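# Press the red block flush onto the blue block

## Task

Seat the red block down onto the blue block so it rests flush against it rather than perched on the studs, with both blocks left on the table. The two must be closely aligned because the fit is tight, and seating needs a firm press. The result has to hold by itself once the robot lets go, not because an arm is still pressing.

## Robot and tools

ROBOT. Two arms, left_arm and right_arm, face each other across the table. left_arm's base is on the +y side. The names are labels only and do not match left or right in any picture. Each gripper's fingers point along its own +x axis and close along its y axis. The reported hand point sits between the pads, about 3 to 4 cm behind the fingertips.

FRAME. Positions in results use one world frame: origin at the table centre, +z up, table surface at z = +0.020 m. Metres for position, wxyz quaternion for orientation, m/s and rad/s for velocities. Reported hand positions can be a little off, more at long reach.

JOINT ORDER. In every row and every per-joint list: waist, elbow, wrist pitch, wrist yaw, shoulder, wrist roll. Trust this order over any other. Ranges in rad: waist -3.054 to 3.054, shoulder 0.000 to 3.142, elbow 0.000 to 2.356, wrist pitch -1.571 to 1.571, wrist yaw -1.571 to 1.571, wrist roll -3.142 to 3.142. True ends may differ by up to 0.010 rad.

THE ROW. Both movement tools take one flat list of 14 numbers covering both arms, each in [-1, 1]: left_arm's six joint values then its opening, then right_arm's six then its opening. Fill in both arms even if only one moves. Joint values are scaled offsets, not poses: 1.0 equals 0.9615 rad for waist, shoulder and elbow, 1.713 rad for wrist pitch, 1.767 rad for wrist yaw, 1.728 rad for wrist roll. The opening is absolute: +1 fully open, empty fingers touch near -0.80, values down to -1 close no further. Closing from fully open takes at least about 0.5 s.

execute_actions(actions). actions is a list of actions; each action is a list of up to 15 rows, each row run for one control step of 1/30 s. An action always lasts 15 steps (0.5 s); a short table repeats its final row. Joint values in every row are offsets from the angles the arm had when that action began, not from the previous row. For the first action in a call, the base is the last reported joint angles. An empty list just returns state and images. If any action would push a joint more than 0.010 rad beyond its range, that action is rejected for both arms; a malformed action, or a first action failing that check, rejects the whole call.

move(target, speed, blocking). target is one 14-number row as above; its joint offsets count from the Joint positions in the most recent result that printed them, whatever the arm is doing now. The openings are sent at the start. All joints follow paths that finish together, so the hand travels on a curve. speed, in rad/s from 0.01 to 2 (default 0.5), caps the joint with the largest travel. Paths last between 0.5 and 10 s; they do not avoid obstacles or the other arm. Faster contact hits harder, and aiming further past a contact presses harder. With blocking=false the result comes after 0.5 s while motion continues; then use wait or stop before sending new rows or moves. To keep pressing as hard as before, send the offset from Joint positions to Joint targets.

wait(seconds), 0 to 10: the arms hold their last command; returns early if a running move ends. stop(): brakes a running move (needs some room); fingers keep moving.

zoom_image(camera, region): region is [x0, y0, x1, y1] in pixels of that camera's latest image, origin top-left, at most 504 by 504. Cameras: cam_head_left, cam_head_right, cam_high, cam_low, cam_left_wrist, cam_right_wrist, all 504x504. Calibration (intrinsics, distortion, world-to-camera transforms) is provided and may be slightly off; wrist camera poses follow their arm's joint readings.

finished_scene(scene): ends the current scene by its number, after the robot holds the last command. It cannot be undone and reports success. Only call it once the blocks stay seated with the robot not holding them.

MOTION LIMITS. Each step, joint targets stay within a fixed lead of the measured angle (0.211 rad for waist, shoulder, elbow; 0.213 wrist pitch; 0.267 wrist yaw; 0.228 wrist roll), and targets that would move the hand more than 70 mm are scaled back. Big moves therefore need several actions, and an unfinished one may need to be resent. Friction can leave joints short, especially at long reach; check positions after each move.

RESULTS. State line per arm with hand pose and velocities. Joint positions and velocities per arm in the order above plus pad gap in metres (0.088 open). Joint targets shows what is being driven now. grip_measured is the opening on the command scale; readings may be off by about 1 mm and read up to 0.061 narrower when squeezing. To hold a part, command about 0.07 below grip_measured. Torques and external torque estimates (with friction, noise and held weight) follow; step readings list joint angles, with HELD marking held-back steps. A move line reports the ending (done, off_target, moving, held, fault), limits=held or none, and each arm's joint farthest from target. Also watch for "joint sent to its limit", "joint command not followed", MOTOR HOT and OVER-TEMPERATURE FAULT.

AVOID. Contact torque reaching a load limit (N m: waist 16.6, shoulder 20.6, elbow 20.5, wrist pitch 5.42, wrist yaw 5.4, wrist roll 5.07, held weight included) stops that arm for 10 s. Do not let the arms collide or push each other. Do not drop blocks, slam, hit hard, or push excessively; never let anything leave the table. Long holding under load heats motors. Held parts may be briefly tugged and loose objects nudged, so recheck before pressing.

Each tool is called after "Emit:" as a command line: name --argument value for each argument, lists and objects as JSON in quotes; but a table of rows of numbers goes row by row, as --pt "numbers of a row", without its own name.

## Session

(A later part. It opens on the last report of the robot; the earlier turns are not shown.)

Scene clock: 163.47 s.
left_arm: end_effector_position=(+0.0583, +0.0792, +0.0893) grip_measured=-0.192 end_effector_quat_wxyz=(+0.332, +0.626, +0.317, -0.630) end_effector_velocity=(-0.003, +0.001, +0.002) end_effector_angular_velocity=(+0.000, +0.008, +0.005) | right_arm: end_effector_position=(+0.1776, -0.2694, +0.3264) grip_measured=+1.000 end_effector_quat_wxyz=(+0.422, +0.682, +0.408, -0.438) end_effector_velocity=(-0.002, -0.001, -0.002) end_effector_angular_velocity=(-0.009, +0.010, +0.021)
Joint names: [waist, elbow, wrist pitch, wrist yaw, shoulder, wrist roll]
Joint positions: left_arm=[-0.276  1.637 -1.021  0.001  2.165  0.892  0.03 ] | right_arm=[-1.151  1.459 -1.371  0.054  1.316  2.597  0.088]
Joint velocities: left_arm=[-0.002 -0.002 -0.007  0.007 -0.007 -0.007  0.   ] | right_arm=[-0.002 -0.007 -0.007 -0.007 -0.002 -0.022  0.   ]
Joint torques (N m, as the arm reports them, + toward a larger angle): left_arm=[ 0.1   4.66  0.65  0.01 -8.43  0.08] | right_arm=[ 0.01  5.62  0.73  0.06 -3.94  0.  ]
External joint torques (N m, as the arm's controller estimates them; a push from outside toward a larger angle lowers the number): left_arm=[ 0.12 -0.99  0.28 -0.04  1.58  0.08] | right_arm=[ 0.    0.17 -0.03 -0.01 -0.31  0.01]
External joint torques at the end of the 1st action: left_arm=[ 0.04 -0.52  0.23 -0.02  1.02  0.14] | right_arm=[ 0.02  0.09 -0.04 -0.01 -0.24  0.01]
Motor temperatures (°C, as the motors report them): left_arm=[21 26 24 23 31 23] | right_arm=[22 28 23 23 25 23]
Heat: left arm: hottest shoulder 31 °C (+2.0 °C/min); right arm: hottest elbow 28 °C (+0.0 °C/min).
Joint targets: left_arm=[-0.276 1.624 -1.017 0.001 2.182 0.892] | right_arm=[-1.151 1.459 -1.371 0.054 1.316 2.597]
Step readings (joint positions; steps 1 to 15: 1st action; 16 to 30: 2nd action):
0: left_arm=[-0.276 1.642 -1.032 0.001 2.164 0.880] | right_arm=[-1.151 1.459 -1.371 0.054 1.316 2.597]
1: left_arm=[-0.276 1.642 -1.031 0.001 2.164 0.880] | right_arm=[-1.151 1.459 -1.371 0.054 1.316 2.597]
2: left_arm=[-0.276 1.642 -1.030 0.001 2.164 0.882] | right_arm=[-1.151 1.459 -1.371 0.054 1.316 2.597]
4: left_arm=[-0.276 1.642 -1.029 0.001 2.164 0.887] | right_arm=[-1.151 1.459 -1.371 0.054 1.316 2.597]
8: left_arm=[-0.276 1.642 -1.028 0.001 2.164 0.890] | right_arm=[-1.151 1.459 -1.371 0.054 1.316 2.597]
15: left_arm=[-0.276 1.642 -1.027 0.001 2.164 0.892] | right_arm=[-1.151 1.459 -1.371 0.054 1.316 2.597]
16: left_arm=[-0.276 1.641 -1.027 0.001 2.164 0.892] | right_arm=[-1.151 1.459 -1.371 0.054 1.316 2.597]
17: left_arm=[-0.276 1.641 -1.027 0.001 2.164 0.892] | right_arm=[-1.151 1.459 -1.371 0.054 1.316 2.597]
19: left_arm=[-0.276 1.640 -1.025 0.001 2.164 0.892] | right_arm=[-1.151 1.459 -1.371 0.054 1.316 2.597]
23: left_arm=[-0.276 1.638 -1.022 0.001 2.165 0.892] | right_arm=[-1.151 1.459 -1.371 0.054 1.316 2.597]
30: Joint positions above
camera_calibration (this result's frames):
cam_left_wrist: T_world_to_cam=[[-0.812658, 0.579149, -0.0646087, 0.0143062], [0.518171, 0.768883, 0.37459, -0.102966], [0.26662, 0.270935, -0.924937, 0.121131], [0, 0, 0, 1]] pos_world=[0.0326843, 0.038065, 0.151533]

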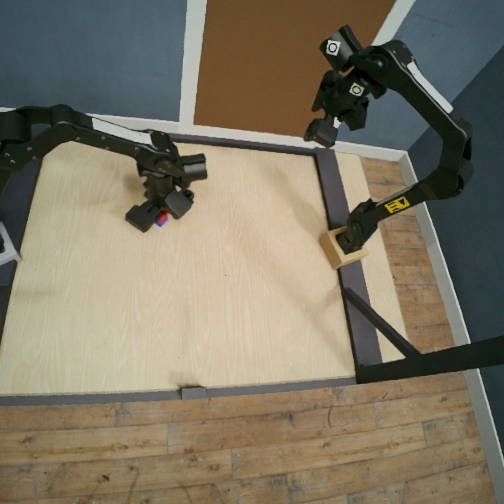

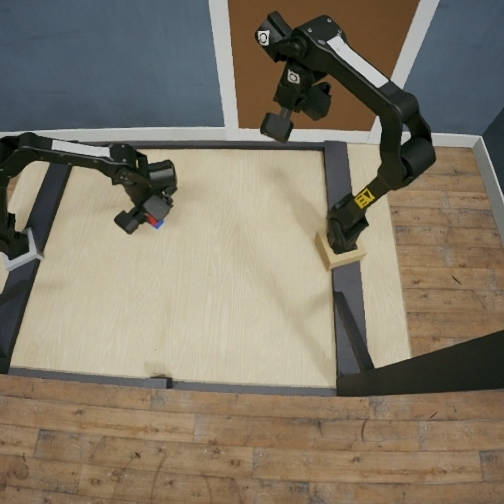

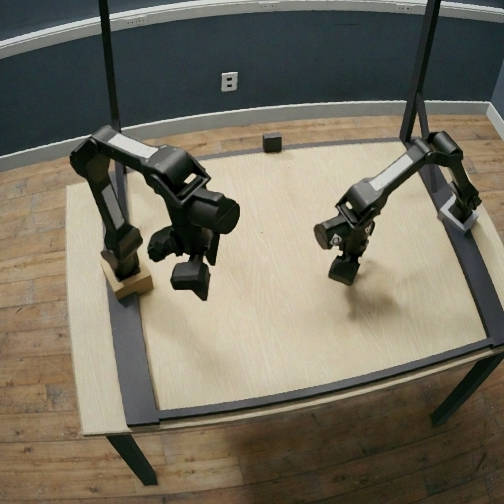

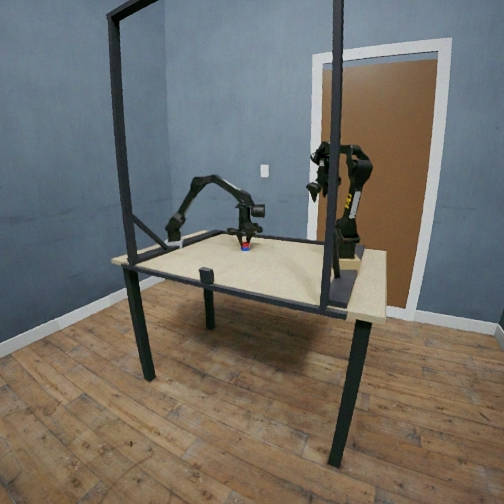

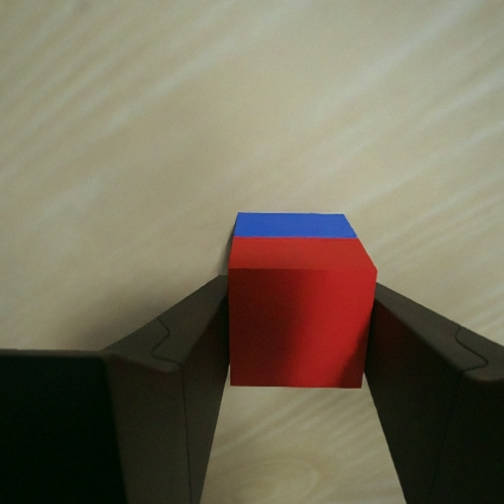

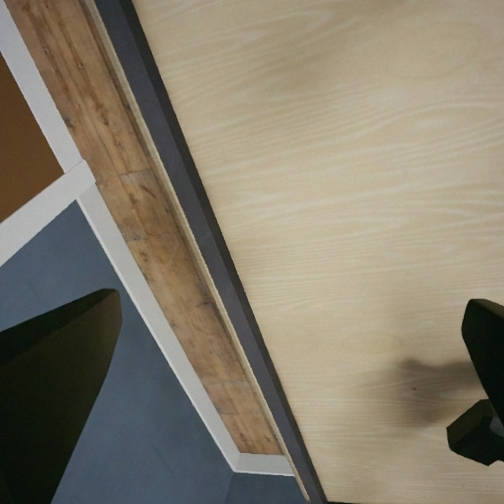

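Emit:
execute_actions --actions '[[[0.004,-0.012,-0.0035,0,0.015,0,-0.27,0,0,0,0,0,0,1]]]'

Emit:
zoom_image --camera "cam_left_wrist" --region '[210,180,400,300]'

Scene clock: 168.30 s.
left_arm: end_effector_position=(+0.0581, +0.0798, +0.0893) grip_measured=-0.192 end_effector_quat_wxyz=(+0.331, +0.627, +0.318, -0.630) end_effector_velocity=(+0.004, +0.000, +0.000) end_effector_angular_velocity=(-0.001, -0.023, +0.025) | right_arm: end_effector_position=(+0.1776, -0.2694, +0.3264) grip_measured=+1.000 end_effector_quat_wxyz=(+0.422, +0.682, +0.408, -0.438) end_effector_velocity=(-0.002, +0.000, +0.001) end_effector_angular_velocity=(+0.001, +0.005, +0.012)
Joint names: [waist, elbow, wrist pitch, wrist yaw, shoulder, wrist roll]
Joint positions: left_arm=[-0.276  1.637 -1.024  0.001  2.165  0.892  0.03 ] | right_arm=[-1.151  1.459 -1.371  0.054  1.316  2.597  0.088]
Joint velocities: left_arm=[ 0.002 -0.002  0.007 -0.022 -0.002 -0.022  0.   ] | right_arm=[ 0.002  0.002 -0.007 -0.007 -0.002 -0.007  0.   ]
Joint torques (N m, as the arm reports them, + toward a larger angle): left_arm=[ 0.26  5.23  0.15  0.01 -8.61  0.03] | right_arm=[ 0.02  5.63  0.73  0.06 -3.92 -0.01]
External joint torques (N m, as the arm's controller estimates them; a push from outside toward a larger angle lowers the number): left_arm=[ 0.18 -0.41 -0.22 -0.02  1.34  0.03] | right_arm=[-0.01  0.11 -0.04 -0.01 -0.22  0.01]
Motor temperatures (°C, as the motors report them): left_arm=[21 26 24 23 31 23] | right_arm=[22 28 23 23 25 23]
Heat: left arm: hottest shoulder 31 °C (+1.0 °C/min); right arm: hottest elbow 28 °C (+0.0 °C/min).
Joint targets: left_arm=[-0.272 1.626 -1.027 0.001 2.180 0.892] | right_arm=[-1.151 1.459 -1.371 0.054 1.316 2.597]
Step readings (joint positions):
0: left_arm=[-0.276 1.637 -1.021 0.001 2.165 0.892] | right_arm=[-1.151 1.459 -1.371 0.054 1.316 2.597]
1: left_arm=[-0.276 1.637 -1.021 0.001 2.165 0.892] | right_arm=[-1.151 1.459 -1.371 0.054 1.316 2.597]
2: left_arm=[-0.276 1.637 -1.021 0.001 2.165 0.892] | right_arm=[-1.151 1.459 -1.371 0.054 1.316 2.597]
4: left_arm=[-0.276 1.637 -1.021 0.001 2.165 0.892] | right_arm=[-1.151 1.459 -1.371 0.054 1.316 2.597]
8: left_arm=[-0.276 1.637 -1.023 0.001 2.165 0.892] | right_arm=[-1.151 1.459 -1.371 0.054 1.316 2.597]
15: Joint positions above
camera_calibration (this result's frames):
cam_left_wrist: T_world_to_cam=[[-0.812704, 0.579312, -0.0625318, 0.0136567], [0.518443, 0.767918, 0.37619, -0.103393], [0.265951, 0.273312, -0.92443, 0.120814], [0, 0, 0, 1]] pos_world=[0.0325715, 0.0384658, 0.151433]

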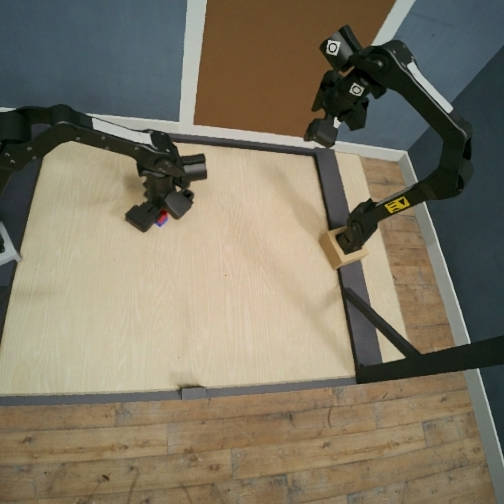

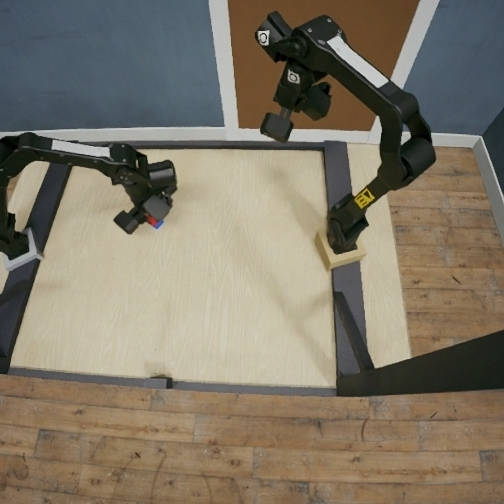

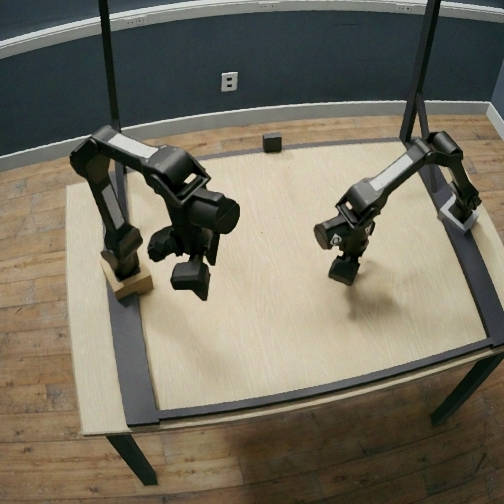

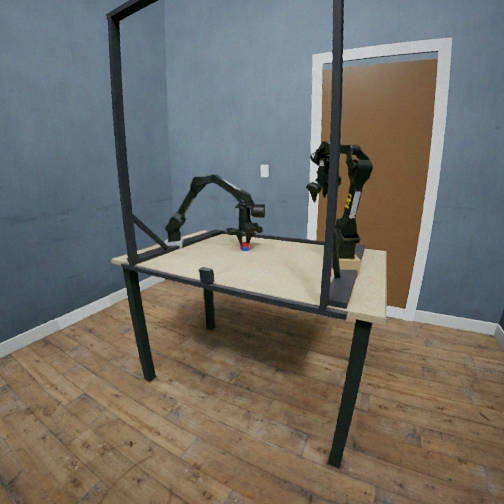

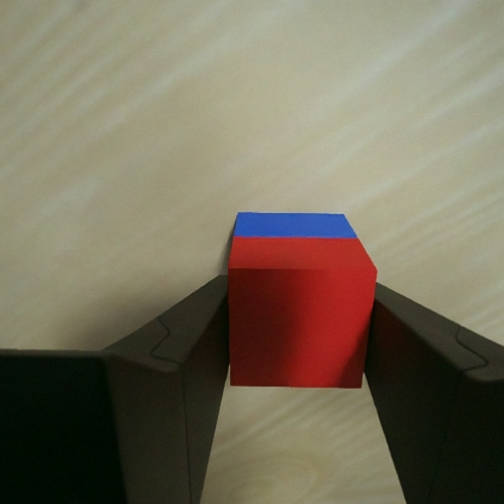

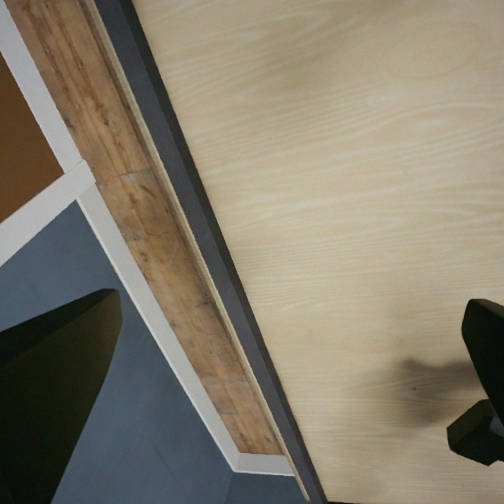

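Region (210, 180, 400, 300) of cam_left_wrist's 504x504 image, scaled by 2.653, with more detail than that image has; it fills the top 318 rows of this view, and the rest is white.

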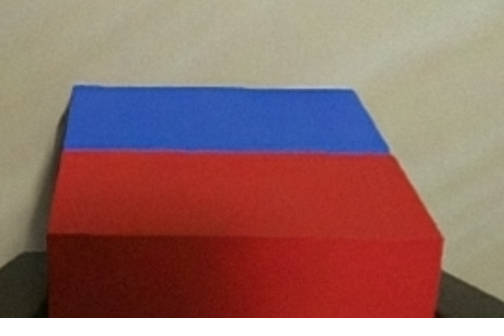

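Emit:
execute_actions --actions '[[[0,-0.025,0.003,0,0.033,0,-0.29,0,0,0,0,0,0,1]],[[0,-0.038,0.004,0,0.055,0,-0.29,0,0,0,0,0,0,1]],[[0,-0.052,0.004,0,0.078,0,-0.29,0,0,0,0,0,0,1]],[[0,-0.066,0.003,0,0.1,0,-0.29,0,0,0,0,0,0,1]]]'

Emit:
zoom_image --camera "cam_left_wrist" --region '[210,180,400,300]'

Emit:
zoom_image --camera "cam_low" --region '[225,230,265,260]'

Scene clock: 173.50 s.
left_arm: end_effector_position=(+0.0568, +0.0845, +0.0770) grip_measured=-0.190 end_effector_quat_wxyz=(+0.322, +0.628, +0.327, -0.628) end_effector_velocity=(+0.001, +0.004, -0.001) end_effector_angular_velocity=(+0.018, -0.018, -0.025) | right_arm: end_effector_position=(+0.1776, -0.2694, +0.3264) grip_measured=+1.000 end_effector_quat_wxyz=(+0.422, +0.682, +0.408, -0.438) end_effector_velocity=(-0.003, +0.001, -0.001) end_effector_angular_velocity=(+0.008, +0.018, +0.012)
Joint names: [waist, elbow, wrist pitch, wrist yaw, shoulder, wrist roll]
Joint positions: left_arm=[-0.276  1.615 -1.01   0.001  2.183  0.892  0.03 ] | right_arm=[-1.151  1.459 -1.371  0.054  1.316  2.597  0.088]
Joint velocities: left_arm=[-0.002 -0.007 -0.007 -0.022 -0.002  0.022 -0.   ] | right_arm=[-0.002 -0.002 -0.007 -0.022 -0.002 -0.007  0.   ]
Joint torques (N m, as the arm reports them, + toward a larger angle): left_arm=[ 0.08 -1.05  0.54  0.03  0.72  0.03] | right_arm=[ 0.02  5.62  0.73  0.06 -3.93 -0.01]
External joint torques (N m, as the arm's controller estimates them; a push from outside toward a larger angle lowers the number): left_arm=[ 0.06 -6.49  0.24 -0.01 10.57  0.03] | right_arm=[ 0.01  0.09 -0.05 -0.01 -0.24  0.01]
External joint torques at the end of the 1st action: left_arm=[ 0.18 -1.87  0.3  -0.04  2.79  0.  ] | right_arm=[ 0.01  0.09 -0.04 -0.01 -0.23  0.01]
External joint torques at the end of the 2nd action: left_arm=[ 0.16 -2.9   0.28  0.01  5.23  0.05] | right_arm=[ 0.    0.13 -0.03 -0.01 -0.25  0.01]
External joint torques at the end of the 3rd action: left_arm=[-0.16 -4.57  0.29 -0.02  7.97  0.04] | right_arm=[-0.02  0.13 -0.03  0.   -0.25  0.01]
Motor temperatures (°C, as the motors report them): left_arm=[21 25 24 23 31 23] | right_arm=[22 28 23 23 25 23]
Heat: left arm: hottest shoulder 31 °C (+0.0 °C/min); right arm: hottest elbow 28 °C (+0.0 °C/min).
Joint targets: left_arm=[-0.276 1.558 -1.008 0.001 2.275 0.892] | right_arm=[-1.151 1.459 -1.371 0.054 1.316 2.597]
Step readings (joint positions; steps 1 to 15: 1st action; 16 to 30: 2nd action; 31 to 45: 3rd action; 46 to 60: 4th action):
0: left_arm=[-0.276 1.637 -1.024 0.001 2.165 0.892] | right_arm=[-1.151 1.459 -1.371 0.054 1.316 2.597]
1: left_arm=[-0.276 1.636 -1.024 0.001 2.167 0.892] | right_arm=[-1.151 1.459 -1.371 0.054 1.316 2.597]
2: left_arm=[-0.276 1.635 -1.024 0.001 2.168 0.892] | right_arm=[-1.151 1.459 -1.371 0.054 1.316 2.597]
4: left_arm=[-0.276 1.635 -1.023 0.001 2.169 0.892] | right_arm=[-1.151 1.459 -1.371 0.054 1.316 2.597]
8: left_arm=[-0.276 1.633 -1.022 0.001 2.169 0.892] | right_arm=[-1.151 1.459 -1.371 0.054 1.316 2.597]
15: left_arm=[-0.276 1.633 -1.022 0.001 2.169 0.892] | right_arm=[-1.151 1.459 -1.371 0.054 1.316 2.597]
16: left_arm=[-0.276 1.631 -1.020 0.001 2.172 0.892] | right_arm=[-1.151 1.459 -1.371 0.054 1.316 2.597]
17: left_arm=[-0.276 1.630 -1.019 0.001 2.173 0.892] | right_arm=[-1.151 1.459 -1.371 0.054 1.316 2.597]
19: left_arm=[-0.276 1.628 -1.018 0.001 2.174 0.892] | right_arm=[-1.151 1.459 -1.371 0.054 1.316 2.597]
23: left_arm=[-0.276 1.628 -1.018 0.001 2.174 0.892] | right_arm=[-1.151 1.459 -1.371 0.054 1.316 2.597]
30: left_arm=[-0.276 1.627 -1.018 0.001 2.174 0.892] | right_arm=[-1.151 1.459 -1.371 0.054 1.316 2.597]
31: left_arm=[-0.276 1.625 -1.016 0.001 2.177 0.892] | right_arm=[-1.151 1.459 -1.371 0.054 1.316 2.597]
32: left_arm=[-0.276 1.624 -1.016 0.001 2.178 0.892] | right_arm=[-1.151 1.459 -1.371 0.054 1.316 2.597]
34: left_arm=[-0.276 1.622 -1.014 0.001 2.178 0.892] | right_arm=[-1.151 1.459 -1.371 0.054 1.316 2.597]
38: left_arm=[-0.276 1.621 -1.014 0.001 2.178 0.892] | right_arm=[-1.151 1.459 -1.371 0.054 1.316 2.597]
45: left_arm=[-0.276 1.621 -1.013 0.001 2.178 0.892] | right_arm=[-1.151 1.459 -1.371 0.054 1.316 2.597]
46: left_arm=[-0.276 1.619 -1.013 0.001 2.182 0.892] | right_arm=[-1.151 1.459 -1.371 0.054 1.316 2.597]
47: left_arm=[-0.276 1.617 -1.011 0.001 2.182 0.892] | right_arm=[-1.151 1.459 -1.371 0.054 1.316 2.597]
49: left_arm=[-0.276 1.616 -1.011 0.001 2.183 0.892] | right_arm=[-1.151 1.459 -1.371 0.054 1.316 2.597]
53: left_arm=[-0.276 1.615 -1.011 0.001 2.183 0.892] | right_arm=[-1.151 1.459 -1.371 0.054 1.316 2.597]
60: Joint positions above
camera_calibration (this result's frames):
cam_left_wrist: T_world_to_cam=[[-0.813077, 0.580637, -0.042038, 0.00742939], [0.521182, 0.758188, 0.391817, -0.102237], [0.259376, 0.296668, -0.919082, 0.10654], [0, 0, 0, 1]] pos_world=[0.0316909, 0.0415942, 0.13829]

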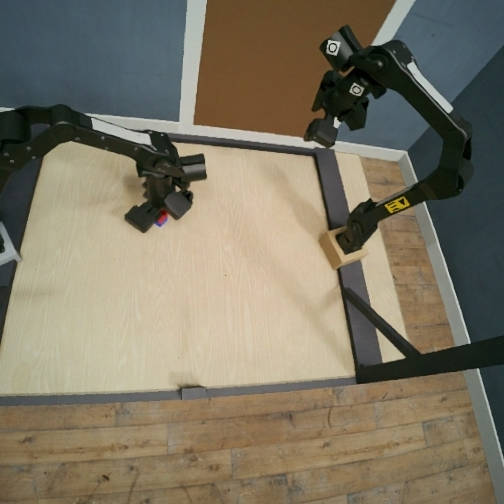

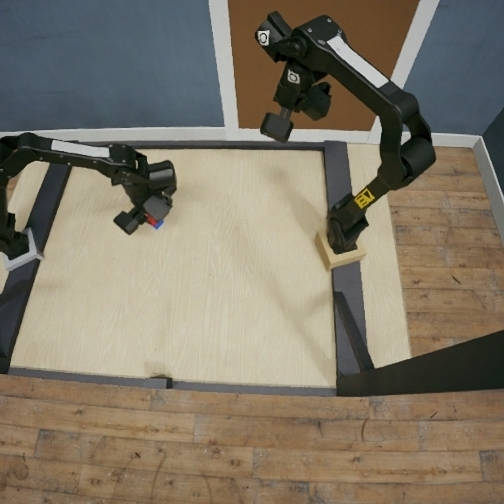

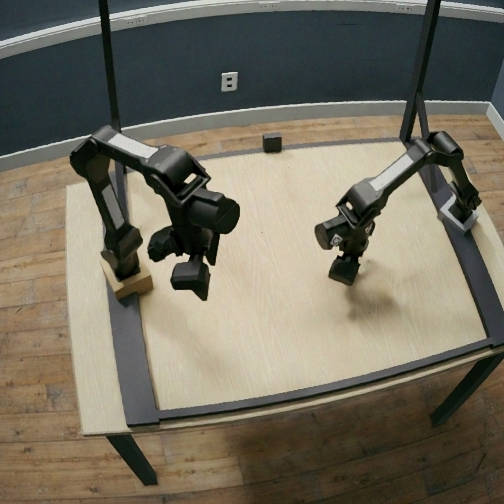

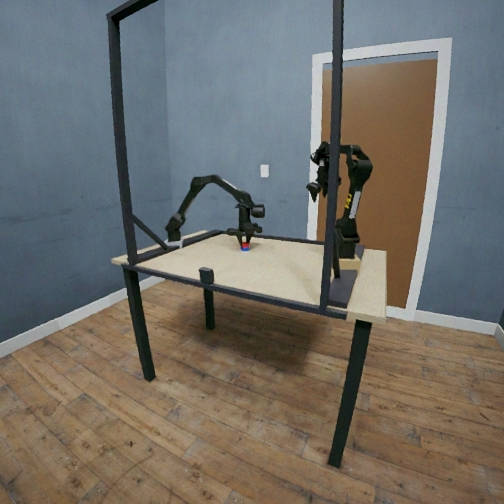

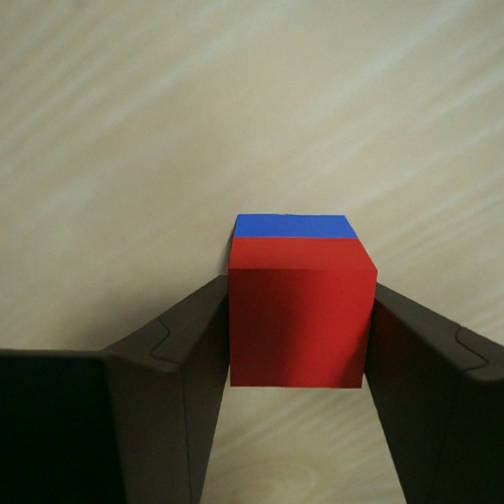

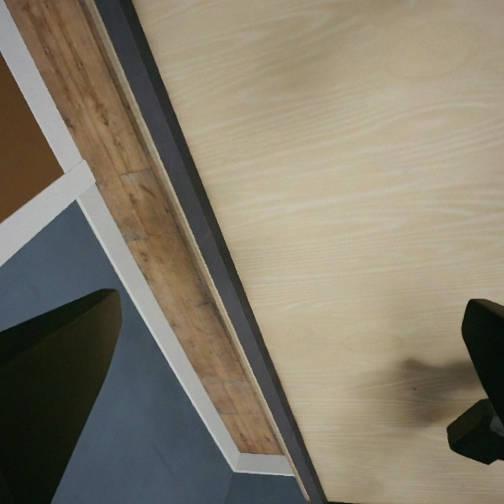

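Region (210, 180, 400, 300) of cam_left_wrist's 504x504 image, scaled by 2.653, with more detail than that image has; it fills the top 318 rows of this view, and the rest is white.

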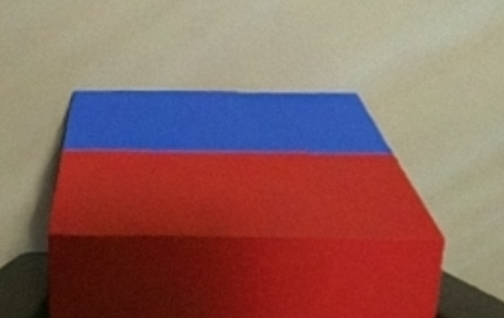

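Region (225, 230, 265, 260) of cam_low's 504x504 image, scaled by 12.600, with more detail than that image has; it fills the top 378 rows of this view, and the rest is white.

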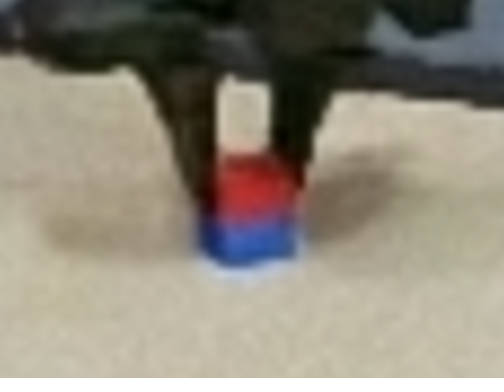

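Emit:
execute_actions --actions '[[[0,-0.072,0.002,0,0.115,0,-0.29,0,0,0,0,0,0,1]],[[0,-0.03,0,0,0.05,0,-0.29,0,0,0,0,0,0,1]],[[0,0.005,0,0,-0.005,0,-0.29,0,0,0,0,0,0,1]],[[0,0.008,0,0,-0.008,0,0.3,0,0,0,0,0,0,1]],[[0,0.03,-0.02,0,-0.03,0,0.3,0,0,0,0,0,0,1]],[[0,0.05,-0.03,0,-0.04,0,0.3,0,0,0,0,0,0,1]]]'

Emit:
zoom_image --camera "cam_low" --region '[225,230,265,260]'

Scene clock: 180.30 s.
left_arm: end_effector_position=(+0.0581, +0.0797, +0.1187) grip_measured=+0.297 end_effector_quat_wxyz=(+0.340, +0.625, +0.309, -0.632) end_effector_velocity=(-0.003, +0.001, +0.000) end_effector_angular_velocity=(+0.005, +0.009, +0.005) | right_arm: end_effector_position=(+0.1776, -0.2694, +0.3264) grip_measured=+1.000 end_effector_quat_wxyz=(+0.422, +0.682, +0.408, -0.438) end_effector_velocity=(-0.003, +0.001, -0.001) end_effector_angular_velocity=(+0.004, +0.015, +0.026)
Joint names: [waist, elbow, wrist pitch, wrist yaw, shoulder, wrist roll]
Joint positions: left_arm=[-0.276  1.679 -1.089  0.001  2.116  0.892  0.054] | right_arm=[-1.151  1.459 -1.371  0.054  1.316  2.597  0.088]
Joint velocities: left_arm=[-0.002 -0.002 -0.007  0.007 -0.002 -0.007 -0.   ] | right_arm=[-0.002 -0.002 -0.007 -0.022 -0.002 -0.022  0.   ]
Joint torques (N m, as the arm reports them, + toward a larger angle): left_arm=[ -0.06   8.09   0.21   0.05 -11.29   0.01] | right_arm=[ 0.02  5.61  0.74  0.06 -3.93  0.  ]
External joint torques (N m, as the arm's controller estimates them; a push from outside toward a larger angle lowers the number): left_arm=[-0.05  2.35 -0.17  0.   -1.55  0.01] | right_arm=[-0.01  0.13 -0.04  0.   -0.3   0.01]
External joint torques at the end of the 2nd action: left_arm=[ 0.15 -3.12  0.07  0.    6.17  0.02] | right_arm=[ 0.02  0.07 -0.04 -0.01 -0.19  0.01]
External joint torques at the end of the 3rd action: left_arm=[ 0.04  0.77  0.04 -0.03  0.46  0.02] | right_arm=[ 0.01  0.09 -0.06 -0.01 -0.23  0.01]
External joint torques at the end of the 4th action: left_arm=[ 0.    1.93  0.02 -0.01 -1.51  0.04] | right_arm=[ 0.02  0.12 -0.04 -0.02 -0.26  0.01]
External joint torques at the end of the 5th action: left_arm=[-0.13  2.47 -0.22 -0.02 -1.9   0.04] | right_arm=[-0.01  0.09 -0.04 -0.01 -0.23  0.01]
Motor temperatures (°C, as the motors report them): left_arm=[21 25 24 23 30 23] | right_arm=[22 28 23 23 25 23]
Heat: left arm: hottest shoulder 30 °C (-1.0 °C/min); right arm: hottest elbow 28 °C (+0.0 °C/min).
Joint targets: left_arm=[-0.276 1.689 -1.092 0.001 2.107 0.892] | right_arm=[-1.151 1.459 -1.371 0.054 1.316 2.597]
Step readings (joint positions; steps 1 to 15: 1st action; 16 to 30: 2nd action; 31 to 45: 3rd action; 46 to 60: 4th action; 61 to 75: 5th action; 76 to 90: 6th action):
0: left_arm=[-0.276 1.615 -1.010 0.001 2.183 0.892] | right_arm=[-1.151 1.459 -1.371 0.054 1.316 2.597]
1: left_arm=[-0.276 1.614 -1.010 0.001 2.185 0.892] | right_arm=[-1.151 1.459 -1.371 0.054 1.316 2.597]
2: left_arm=[-0.276 1.614 -1.010 0.001 2.186 0.892] | right_arm=[-1.151 1.459 -1.371 0.054 1.316 2.597]
4: left_arm=[-0.276 1.614 -1.010 0.001 2.186 0.892] | right_arm=[-1.151 1.459 -1.371 0.054 1.316 2.597]
8: left_arm=[-0.276 1.613 -1.010 0.001 2.186 0.892] | right_arm=[-1.151 1.459 -1.371 0.054 1.316 2.597]
15: left_arm=[-0.276 1.613 -1.009 0.001 2.186 0.892] | right_arm=[-1.151 1.459 -1.371 0.054 1.316 2.597]
16: left_arm=[-0.276 1.615 -1.009 0.001 2.181 0.892] | right_arm=[-1.151 1.459 -1.371 0.054 1.316 2.597]
17: left_arm=[-0.276 1.616 -1.009 0.001 2.179 0.892] | right_arm=[-1.151 1.459 -1.371 0.054 1.316 2.597]
19: left_arm=[-0.276 1.616 -1.009 0.001 2.178 0.892] | right_arm=[-1.151 1.459 -1.371 0.054 1.316 2.597]
23: left_arm=[-0.276 1.617 -1.009 0.001 2.177 0.892] | right_arm=[-1.151 1.459 -1.371 0.054 1.316 2.597]
30: left_arm=[-0.276 1.617 -1.009 0.001 2.177 0.892] | right_arm=[-1.151 1.459 -1.371 0.054 1.316 2.597]
31: left_arm=[-0.276 1.620 -1.009 0.001 2.170 0.892] | right_arm=[-1.151 1.459 -1.371 0.054 1.316 2.597]
32: left_arm=[-0.276 1.621 -1.009 0.001 2.168 0.892] | right_arm=[-1.151 1.459 -1.371 0.054 1.316 2.597]
34: left_arm=[-0.276 1.622 -1.009 0.001 2.167 0.892] | right_arm=[-1.151 1.459 -1.371 0.054 1.316 2.597]
38: left_arm=[-0.276 1.622 -1.009 0.001 2.166 0.892] | right_arm=[-1.151 1.459 -1.371 0.054 1.316 2.597]
45: left_arm=[-0.276 1.622 -1.009 0.001 2.165 0.892] | right_arm=[-1.151 1.459 -1.371 0.054 1.316 2.597]
46: left_arm=[-0.276 1.623 -1.009 0.001 2.164 0.892] | right_arm=[-1.151 1.459 -1.371 0.054 1.316 2.597]
47: left_arm=[-0.276 1.623 -1.009 0.001 2.164 0.892] | right_arm=[-1.151 1.459 -1.371 0.054 1.316 2.597]
49: left_arm=[-0.276 1.623 -1.009 0.001 2.164 0.892] | right_arm=[-1.151 1.459 -1.371 0.054 1.316 2.597]
53: left_arm=[-0.276 1.623 -1.009 0.001 2.163 0.892] | right_arm=[-1.151 1.459 -1.371 0.054 1.316 2.597]
60: left_arm=[-0.276 1.623 -1.009 0.001 2.163 0.892] | right_arm=[-1.151 1.459 -1.371 0.054 1.316 2.597]
61: left_arm=[-0.276 1.625 -1.014 0.001 2.163 0.892] | right_arm=[-1.151 1.459 -1.371 0.054 1.316 2.597]
62: left_arm=[-0.276 1.627 -1.022 0.001 2.163 0.892] | right_arm=[-1.151 1.459 -1.371 0.054 1.316 2.597]
64: left_arm=[-0.276 1.631 -1.032 0.001 2.158 0.892] | right_arm=[-1.151 1.459 -1.371 0.054 1.316 2.597]
68: left_arm=[-0.276 1.639 -1.038 0.001 2.148 0.892] | right_arm=[-1.151 1.459 -1.371 0.054 1.316 2.597]
75: left_arm=[-0.276 1.641 -1.041 0.001 2.146 0.892] | right_arm=[-1.151 1.459 -1.371 0.054 1.316 2.597]
76: left_arm=[-0.276 1.647 -1.052 0.001 2.144 0.892] | right_arm=[-1.151 1.459 -1.371 0.054 1.316 2.597]
77: left_arm=[-0.276 1.653 -1.064 0.001 2.142 0.892] | right_arm=[-1.151 1.459 -1.371 0.054 1.316 2.597]
79: left_arm=[-0.276 1.662 -1.075 0.001 2.134 0.892] | right_arm=[-1.151 1.459 -1.371 0.054 1.316 2.597]
83: left_arm=[-0.276 1.677 -1.085 0.001 2.118 0.892] | right_arm=[-1.151 1.459 -1.371 0.054 1.316 2.597]
90: Joint positions above
camera_calibration (this result's frames):
cam_left_wrist: T_world_to_cam=[[-0.81221, 0.577559, -0.0820942, 0.0179637], [0.515928, 0.776852, 0.360998, -0.113191], [0.272273, 0.250852, -0.928946, 0.149966], [0, 0, 0, 1]] pos_world=[0.032157, 0.0399382, 0.181647]

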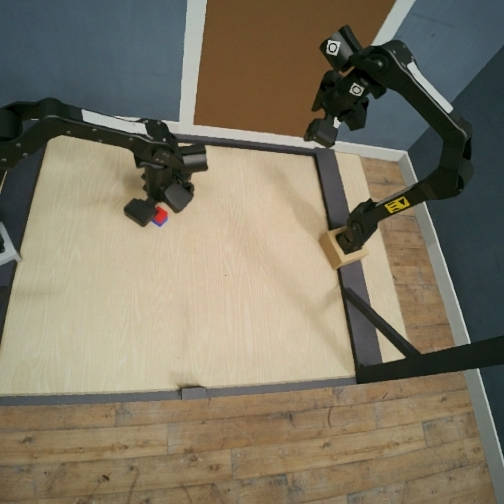

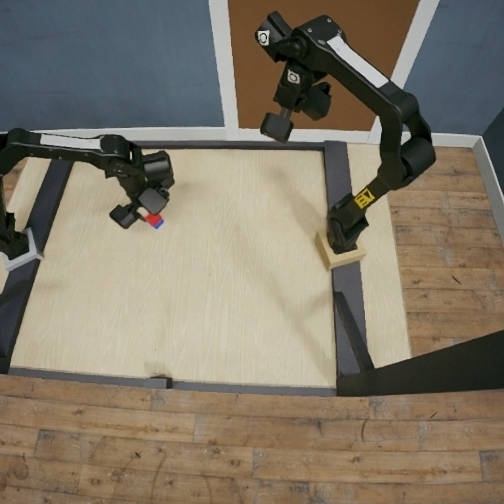

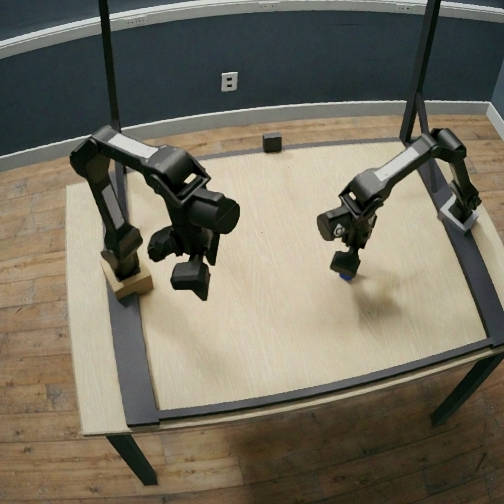

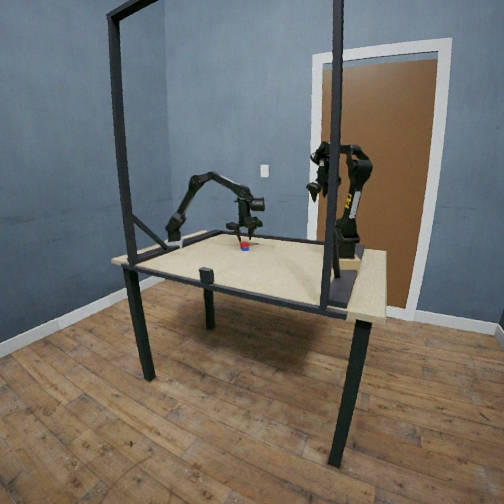

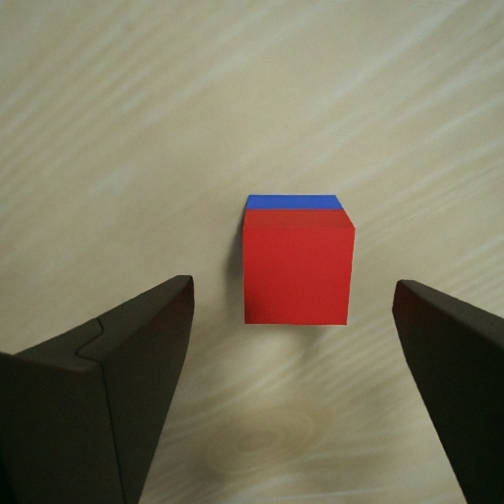

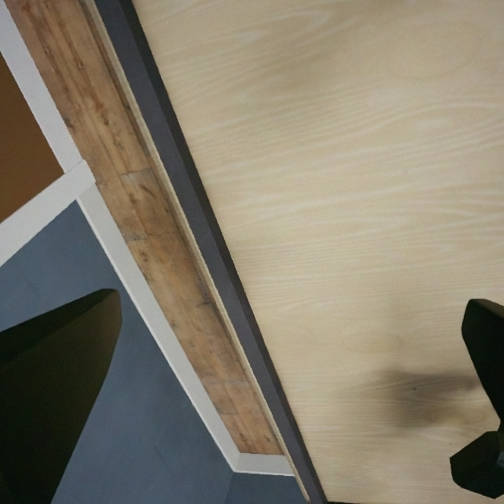

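Region (225, 230, 265, 260) of cam_low's 504x504 image, scaled by 12.600, with more detail than that image has; it fills the top 378 rows of this view, and the rest is white.

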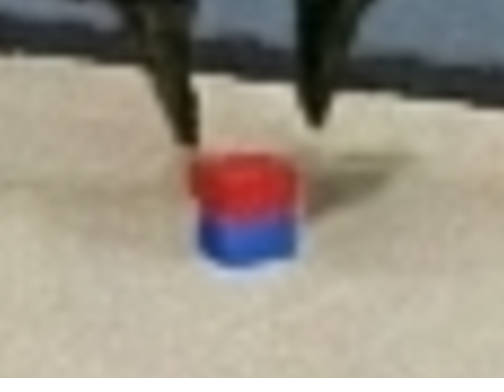

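Emit:
finished_scene --scene 1

The scene is finished: the task was done.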